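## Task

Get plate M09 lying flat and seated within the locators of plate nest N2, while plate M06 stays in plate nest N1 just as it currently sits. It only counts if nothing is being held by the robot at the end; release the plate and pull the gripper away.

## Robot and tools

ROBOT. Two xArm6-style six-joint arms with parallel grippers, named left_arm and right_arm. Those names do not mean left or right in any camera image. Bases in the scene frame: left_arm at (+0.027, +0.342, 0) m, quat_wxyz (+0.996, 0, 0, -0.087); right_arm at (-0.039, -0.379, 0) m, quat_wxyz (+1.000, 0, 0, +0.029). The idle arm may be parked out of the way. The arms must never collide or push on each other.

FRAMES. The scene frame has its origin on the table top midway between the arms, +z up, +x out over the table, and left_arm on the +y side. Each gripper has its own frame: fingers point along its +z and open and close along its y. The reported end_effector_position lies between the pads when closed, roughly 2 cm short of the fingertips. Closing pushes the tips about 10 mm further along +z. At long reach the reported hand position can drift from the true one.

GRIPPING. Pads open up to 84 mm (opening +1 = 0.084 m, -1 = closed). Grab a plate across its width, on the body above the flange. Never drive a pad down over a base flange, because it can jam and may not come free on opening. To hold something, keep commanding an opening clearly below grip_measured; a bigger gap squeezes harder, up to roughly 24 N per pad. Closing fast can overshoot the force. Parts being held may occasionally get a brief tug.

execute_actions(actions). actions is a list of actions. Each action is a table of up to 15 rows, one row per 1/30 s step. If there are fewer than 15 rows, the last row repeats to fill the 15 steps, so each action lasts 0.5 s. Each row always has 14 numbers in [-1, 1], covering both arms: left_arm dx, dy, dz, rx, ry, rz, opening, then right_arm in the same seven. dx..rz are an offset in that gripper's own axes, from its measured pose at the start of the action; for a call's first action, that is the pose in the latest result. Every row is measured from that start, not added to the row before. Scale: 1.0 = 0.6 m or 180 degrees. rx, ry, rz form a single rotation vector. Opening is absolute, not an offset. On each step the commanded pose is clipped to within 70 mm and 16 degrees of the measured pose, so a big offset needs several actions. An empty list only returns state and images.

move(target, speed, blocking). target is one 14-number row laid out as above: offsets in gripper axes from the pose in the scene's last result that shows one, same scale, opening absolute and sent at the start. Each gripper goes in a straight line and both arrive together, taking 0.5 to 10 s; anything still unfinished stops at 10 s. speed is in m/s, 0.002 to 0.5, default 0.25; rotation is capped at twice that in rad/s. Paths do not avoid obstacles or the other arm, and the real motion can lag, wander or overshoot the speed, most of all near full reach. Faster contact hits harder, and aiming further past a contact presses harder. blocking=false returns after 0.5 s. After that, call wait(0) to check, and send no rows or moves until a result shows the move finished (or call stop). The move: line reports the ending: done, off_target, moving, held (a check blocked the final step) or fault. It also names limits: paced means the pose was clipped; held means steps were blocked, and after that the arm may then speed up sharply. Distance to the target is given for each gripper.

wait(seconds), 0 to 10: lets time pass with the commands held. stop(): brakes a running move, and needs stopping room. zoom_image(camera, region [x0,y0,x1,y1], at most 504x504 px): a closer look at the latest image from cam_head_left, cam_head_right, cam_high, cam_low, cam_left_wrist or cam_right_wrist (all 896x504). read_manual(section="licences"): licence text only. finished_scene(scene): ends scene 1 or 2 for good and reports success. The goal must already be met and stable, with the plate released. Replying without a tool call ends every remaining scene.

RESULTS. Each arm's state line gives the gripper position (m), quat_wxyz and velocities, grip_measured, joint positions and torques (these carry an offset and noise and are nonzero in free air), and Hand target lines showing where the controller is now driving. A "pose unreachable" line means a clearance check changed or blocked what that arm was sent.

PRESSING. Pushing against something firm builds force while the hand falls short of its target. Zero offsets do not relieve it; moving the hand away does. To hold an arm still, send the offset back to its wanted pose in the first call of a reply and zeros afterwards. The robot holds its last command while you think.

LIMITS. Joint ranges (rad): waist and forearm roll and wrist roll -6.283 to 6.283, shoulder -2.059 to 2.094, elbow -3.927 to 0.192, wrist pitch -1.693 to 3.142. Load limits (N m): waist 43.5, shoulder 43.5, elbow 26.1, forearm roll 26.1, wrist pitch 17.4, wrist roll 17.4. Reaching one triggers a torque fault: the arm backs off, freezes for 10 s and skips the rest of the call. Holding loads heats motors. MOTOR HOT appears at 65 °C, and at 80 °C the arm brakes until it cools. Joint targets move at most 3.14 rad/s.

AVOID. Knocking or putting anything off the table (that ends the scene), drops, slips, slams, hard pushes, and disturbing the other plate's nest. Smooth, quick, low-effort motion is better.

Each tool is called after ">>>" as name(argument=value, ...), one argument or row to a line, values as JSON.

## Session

>>> execute_actions(
  actions=[],
)

Scene clock: 0.00 s.
left_arm: end_effector_position=(+0.3510, +0.5513, +0.2600) grip_measured=+1.00 end_effector_quat_wxyz=(+0.088, +0.598, -0.274, +0.748) end_effector_velocity=(-0.000, +0.000, -0.000) end_effector_angular_velocity=(-0.001, +0.001, +0.002) | right_arm: end_effector_position=(+0.3598, -0.3555, +0.2500) grip_measured=+1.00 end_effector_quat_wxyz=(+0.001, +1.000, +0.029, +0.000) end_effector_velocity=(-0.000, +0.000, +0.000) end_effector_angular_velocity=(-0.000, +0.000, +0.000)
Joint positions: left_arm=[ 1.484  0.092 -0.63  -1.393  1.832  2.92   0.084] | right_arm=[ 0.003 -0.267 -0.927 -0.002  1.193  0.002  0.084]
Joint velocities: left_arm=[ 0.001  0.001  0.001 -0.    -0.001 -0.     0.   ] | right_arm=[ 0. -0. -0. -0.  0.  0. -0.]
Joint torques (N m, as the arm reports them, + toward a larger angle): no reading
Hand target (left_arm): +0.351, +0.551, +0.260; +0.088, +0.598, -0.274, +0.748
Hand target (right_arm): +0.360, -0.355, +0.250; +0.001, +1.000, +0.029, +0.000

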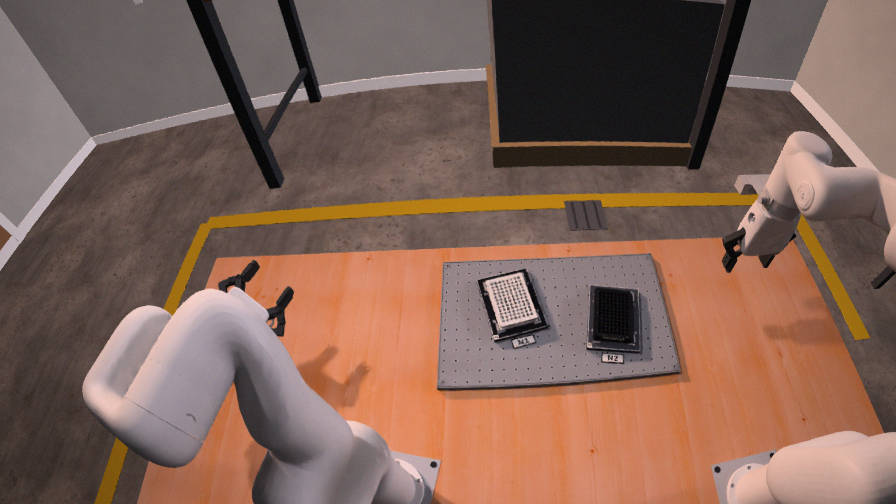

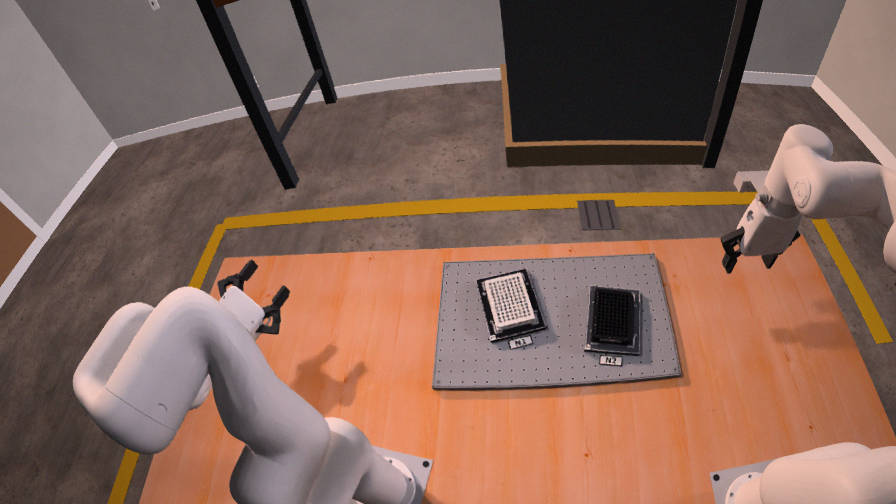

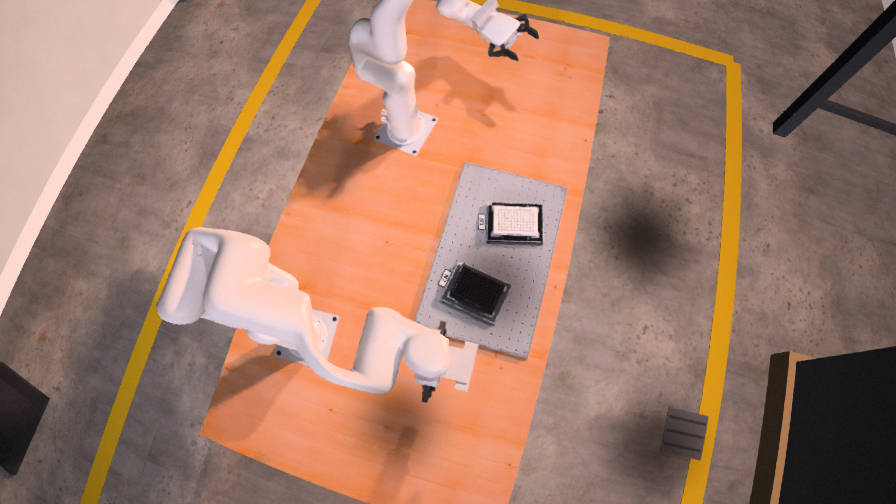

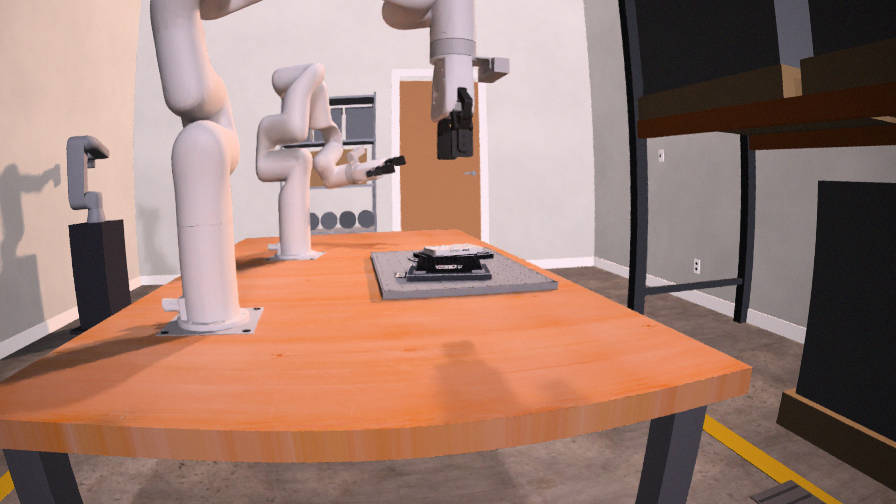

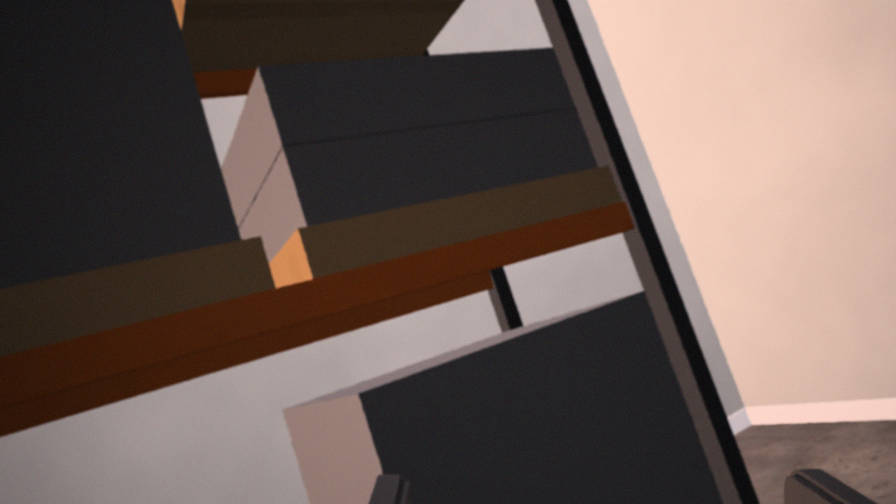

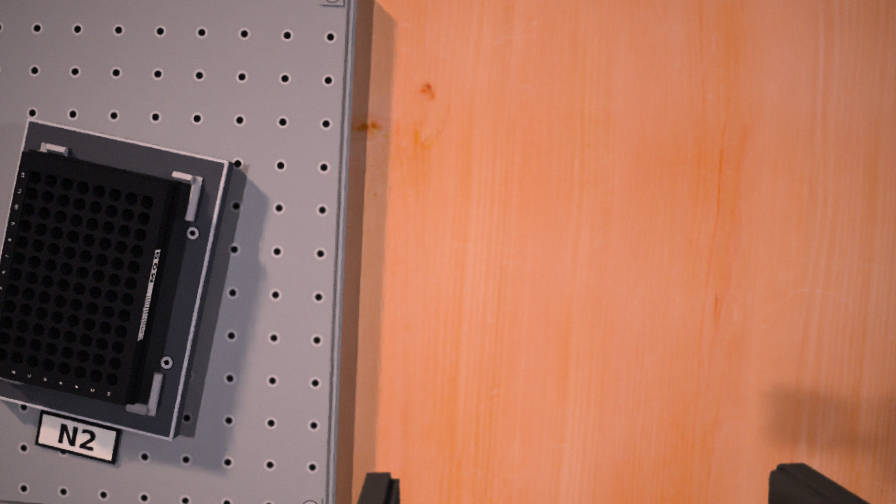

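>>> move(
  target=[0,0,0,0,0,0,1,0.0,-0.31,0.07,0,0,0.061,1],
)

Scene clock: 7.23 s.
left_arm: end_effector_position=(+0.3510, +0.5513, +0.2600) grip_measured=+1.00 end_effector_quat_wxyz=(+0.088, +0.598, -0.274, +0.748) end_effector_velocity=(-0.000, +0.000, +0.000) end_effector_angular_velocity=(-0.000, -0.001, +0.001) | right_arm: end_effector_position=(+0.3489, -0.1698, +0.2084) grip_measured=+1.00 end_effector_quat_wxyz=(-0.000, +0.998, -0.067, +0.001) end_effector_velocity=(-0.001, +0.001, -0.002) end_effector_angular_velocity=(-0.002, +0.004, +0.001)
Joint positions: left_arm=[ 1.484  0.092 -0.63  -1.393  1.832  2.92   0.084] | right_arm=[ 0.437 -0.094 -0.979  0.     1.071  0.628  0.084]
Joint velocities: left_arm=[ 0.001 -0.     0.001 -0.001  0.     0.     0.   ] | right_arm=[ 0.004  0.003  0.001 -0.     0.001  0.003 -0.   ]
Joint torques (N m, as the arm reports them, + toward a larger angle): left_arm=[  0.34 -22.98  -8.78  -1.99   2.22   0.18] | right_arm=[ -0.57 -12.11 -14.67  -0.97  -1.97   0.15]
Hand target (left_arm): +0.351, +0.551, +0.260; +0.088, +0.598, -0.274, +0.748
Hand target (right_arm): +0.349, -0.169, +0.208; -0.000, +0.998, -0.066, +0.000
Off the commanded pose (left_arm): 0.000 m, 0 deg.
Off the commanded pose (right_arm): 0.001 m, 0 deg.
move: done

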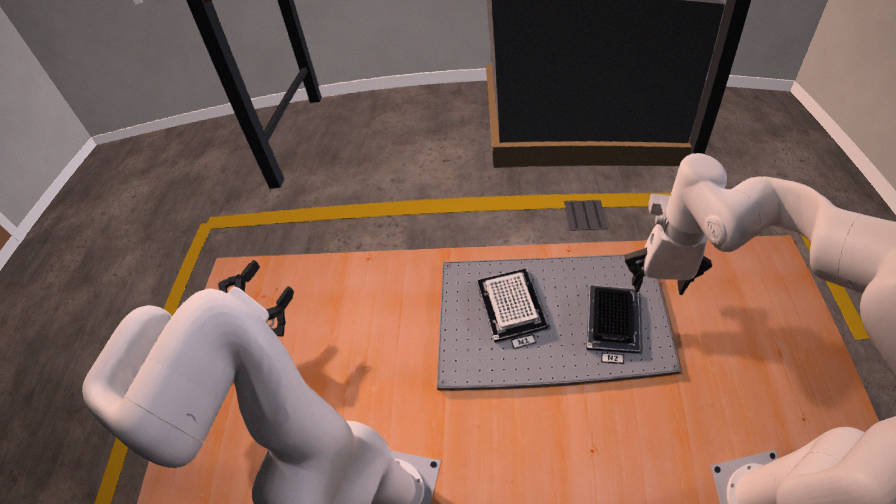

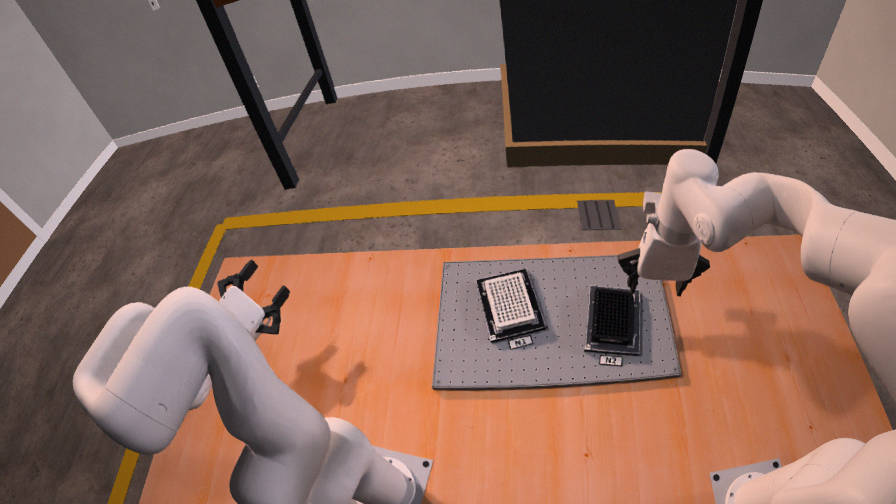

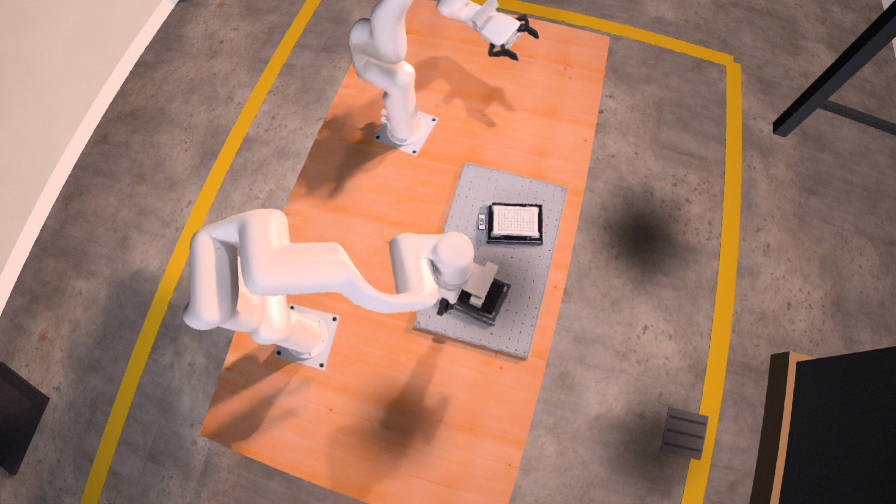

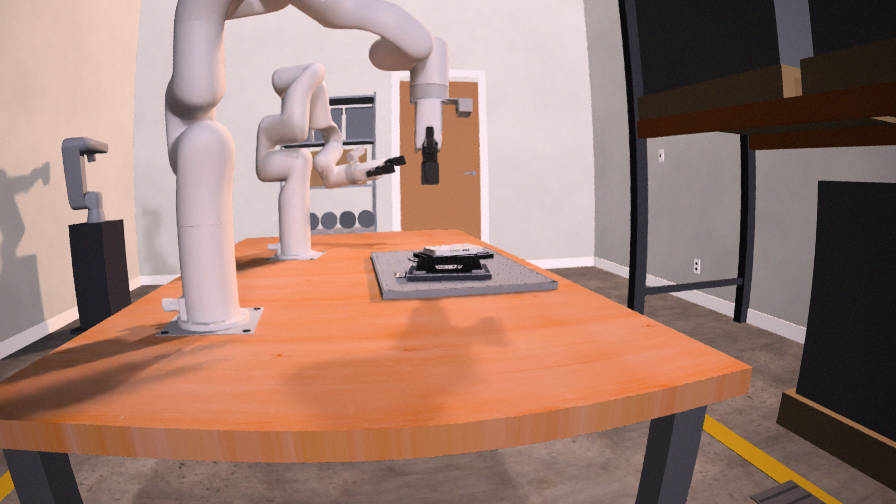

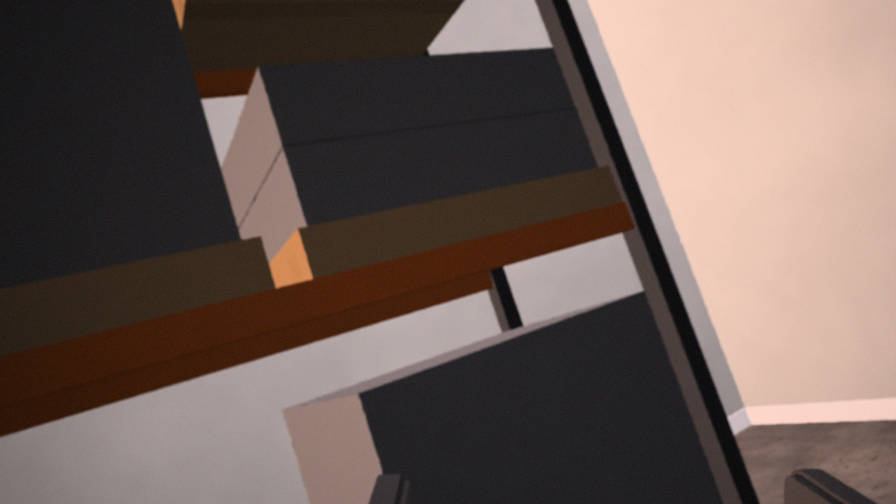

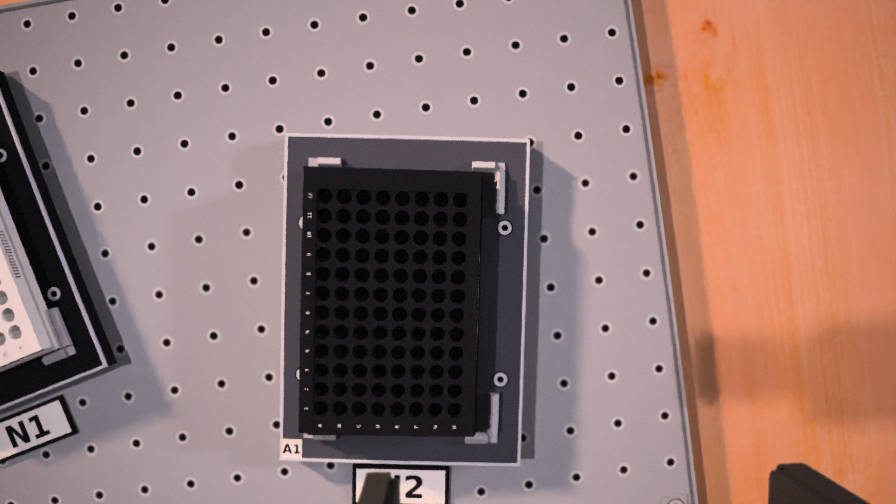

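>>> move(
  target=[0,0,0,0,0,0,1,0.075,-0.2,0.18,0,0,0.009,-1],
)

>>> move(
  target=[0,0,0,0,0,0,1,0,0,0.083,0,0,0,-1],
  speed=0.04,
)

>>> zoom_image(
  camera="cam_low",
  region=[380,200,520,290],
)

>>> zoom_image(
  camera="cam_head_left",
  region=[540,240,720,380],
)

Scene clock: 16.90 s.
left_arm: end_effector_position=(+0.3510, +0.5513, +0.2600) grip_measured=+1.00 end_effector_quat_wxyz=(+0.088, +0.598, -0.274, +0.748) end_effector_velocity=(-0.000, -0.000, -0.001) end_effector_angular_velocity=(-0.001, +0.002, -0.001) | right_arm: end_effector_position=(+0.4095, -0.0564, +0.1012) grip_measured=-1.00 end_effector_quat_wxyz=(-0.001, +0.997, -0.081, +0.001) end_effector_velocity=(-0.003, -0.001, -0.007) end_effector_angular_velocity=(-0.008, +0.012, +0.005)
Joint positions: left_arm=[ 1.484  0.092 -0.63  -1.393  1.832  2.92   0.084] | right_arm=[ 0.566  0.403 -1.294  0.001  0.887  0.784  0.   ]
Joint velocities: left_arm=[ 0.     0.     0.001  0.001 -0.001 -0.001 -0.   ] | right_arm=[ 0.001  0.009  0.004  0.     0.001 -0.004  0.   ]
Joint torques (N m, as the arm reports them, + toward a larger angle): left_arm=[  0.9  -22.78  -8.91  -1.68   2.     0.17] | right_arm=[  0.27 -18.75 -13.82  -0.87  -1.87   0.05]
Hand target (left_arm): +0.351, +0.551, +0.260; +0.088, +0.598, -0.274, +0.748
Hand target (right_arm): +0.409, -0.056, +0.100; -0.001, +0.997, -0.081, +0.000
Off the commanded pose (left_arm): 0.000 m, 0 deg.
Off the commanded pose (right_arm): 0.001 m, 0 deg.
move: done

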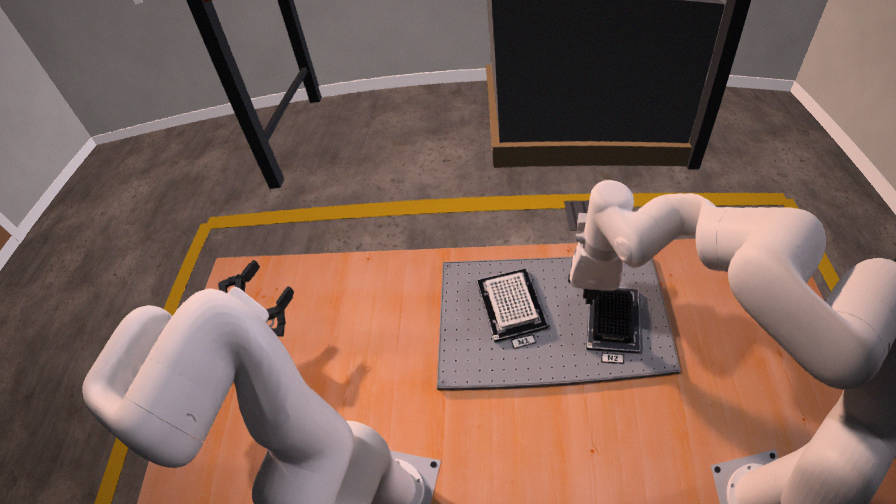

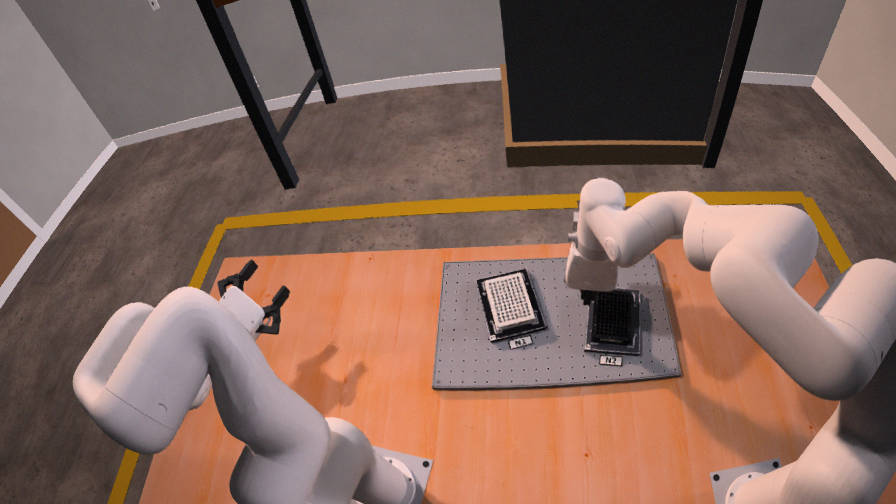

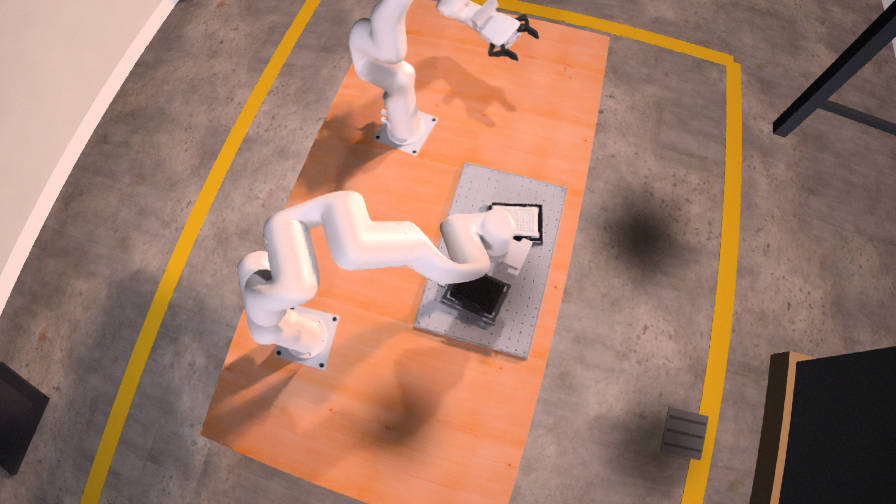

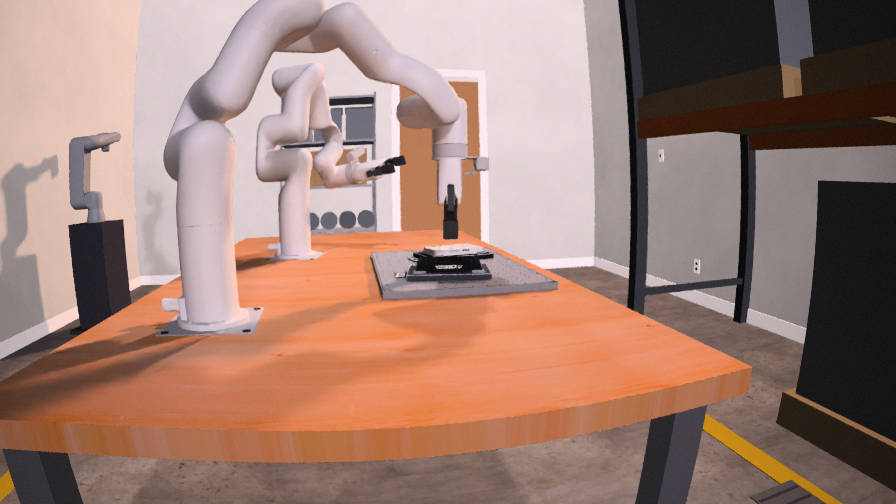

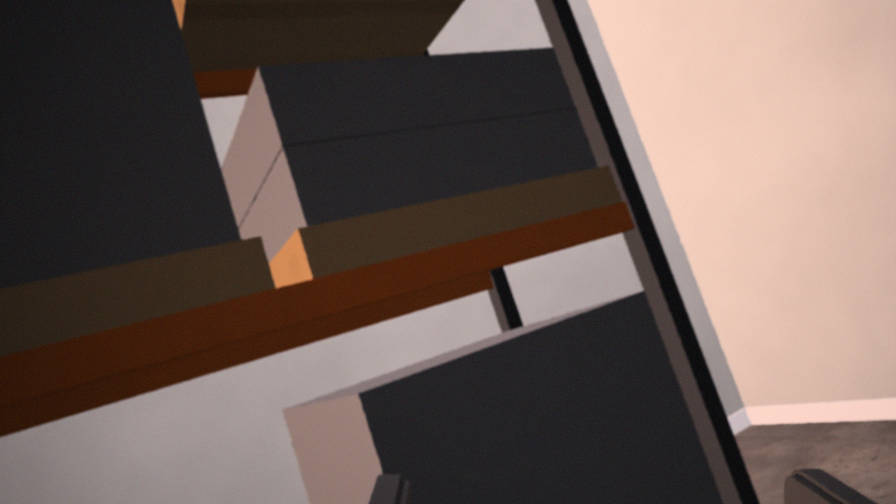

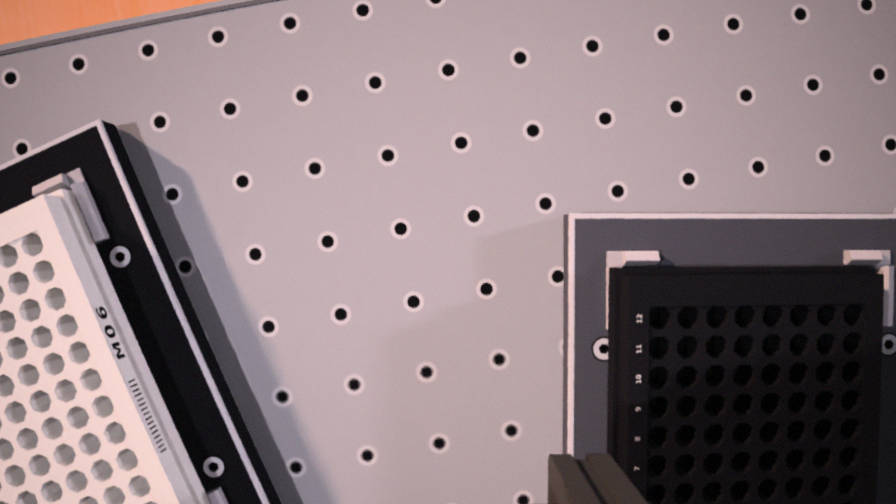

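Scene clock: 18.43 s.
left_arm: end_effector_position=(+0.3510, +0.5513, +0.2600) grip_measured=+1.00 end_effector_quat_wxyz=(+0.088, +0.598, -0.274, +0.748) end_effector_velocity=(-0.000, +0.000, -0.000) end_effector_angular_velocity=(-0.001, +0.001, +0.001) | right_arm: end_effector_position=(+0.4096, -0.0561, +0.0516) grip_measured=-1.00 end_effector_quat_wxyz=(-0.002, +0.997, -0.081, +0.001) end_effector_velocity=(+0.001, +0.002, +0.003) end_effector_angular_velocity=(+0.004, -0.006, +0.001)
Joint positions: left_arm=[ 1.484  0.092 -0.63  -1.393  1.832  2.92   0.084] | right_arm=[ 0.566  0.489 -1.264  0.001  0.772  0.784  0.   ]
Joint velocities: left_arm=[ 0.     0.     0.001 -0.001 -0.001 -0.    -0.   ] | right_arm=[ 0.001 -0.003 -0.003  0.    -0.001 -0.001  0.   ]
Joint torques (N m, as the arm reports them, + toward a larger angle): left_arm=[  0.37 -22.91  -9.03  -2.04   1.92   0.11] | right_arm=[ -0.13 -18.54 -13.17  -0.72  -1.96   0.22]
Hand target (left_arm): +0.351, +0.551, +0.260; +0.088, +0.598, -0.274, +0.748
Hand target (right_arm): +0.409, -0.056, +0.051; -0.001, +0.997, -0.081, +0.001
Off the commanded pose (left_arm): 0.000 m, 0 deg.
Off the commanded pose (right_arm): 0.000 m, 0 deg.
move: done

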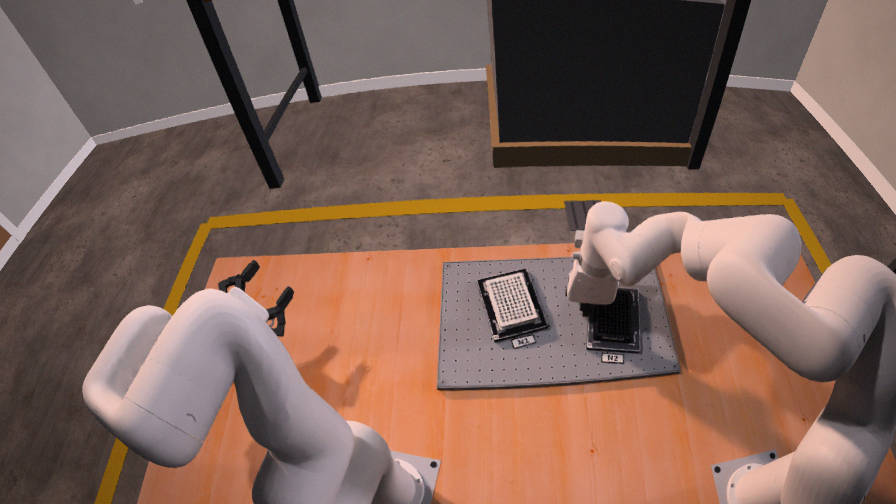

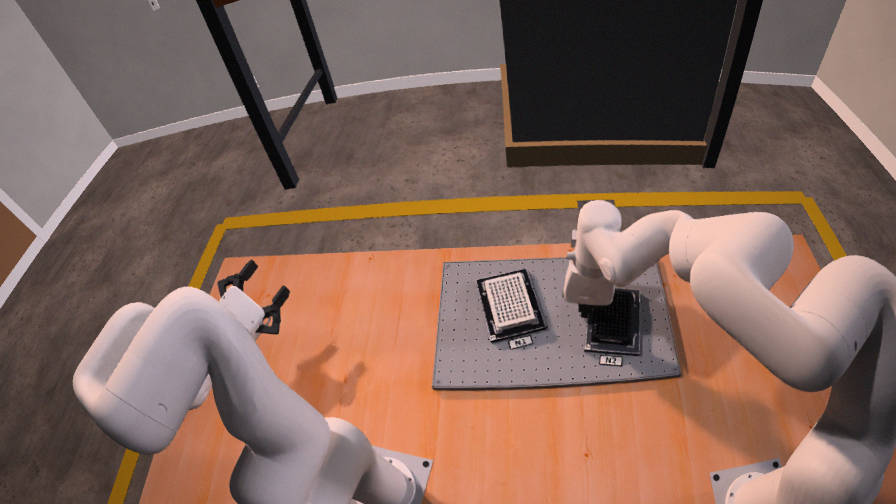

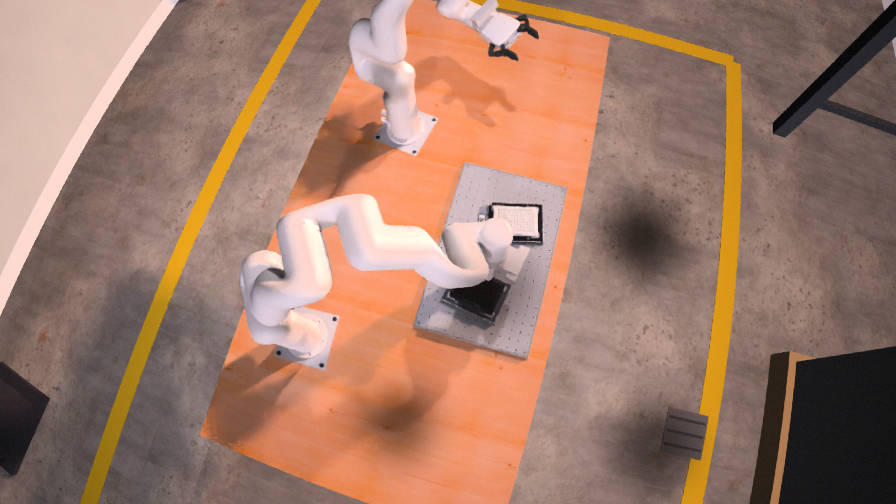

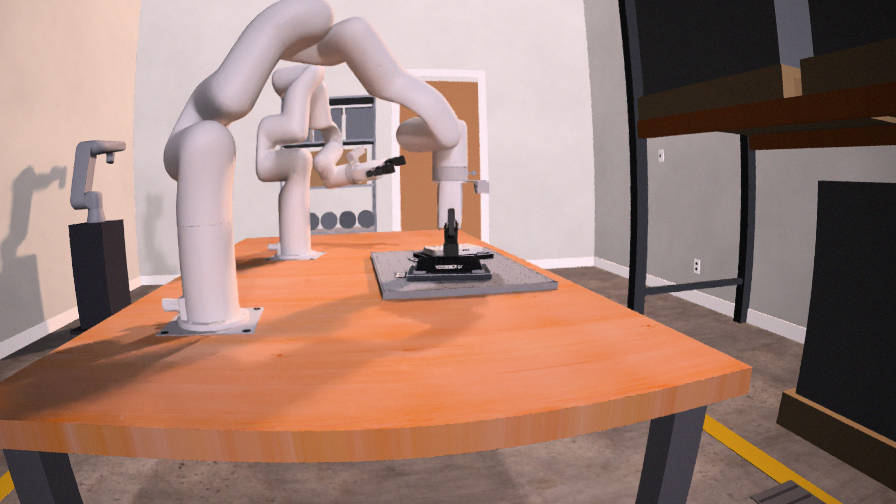

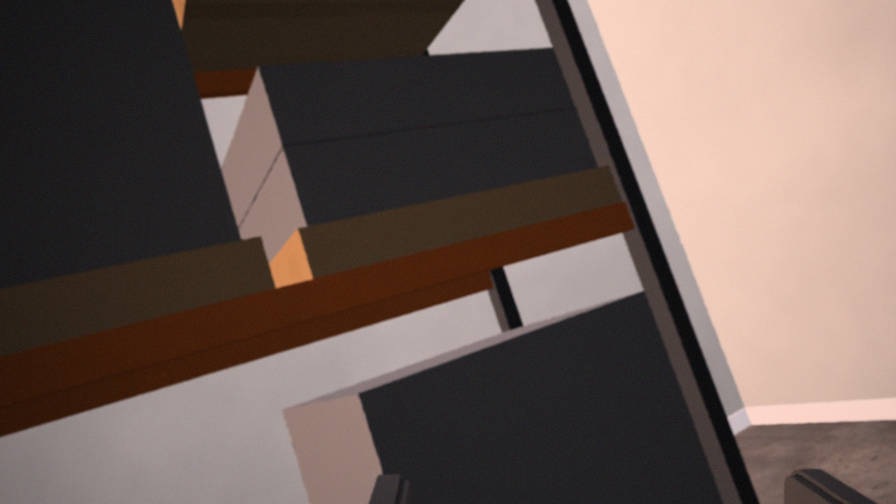

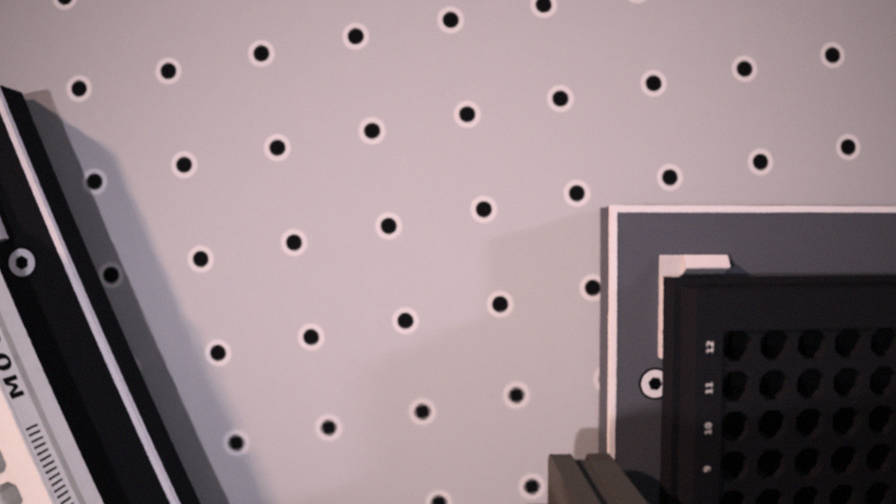

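Region (380, 200, 520, 290) of cam_low's 896x504 image, scaled by 3.600, with more detail than that image has; it fills the top 324 rows of this view, and the rest is white.

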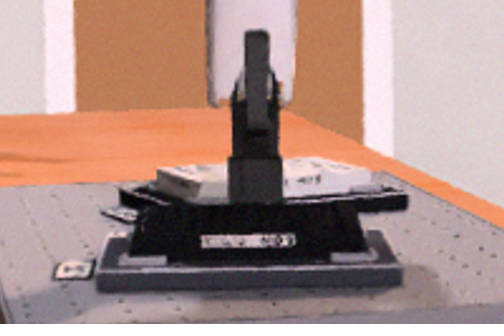

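Region (540, 240, 720, 380) of cam_head_left's 896x504 image, scaled by 2.800, with more detail than that image has.

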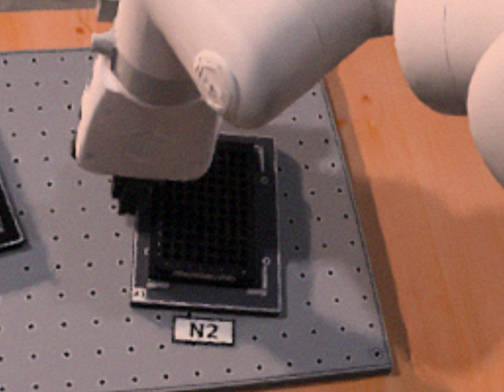

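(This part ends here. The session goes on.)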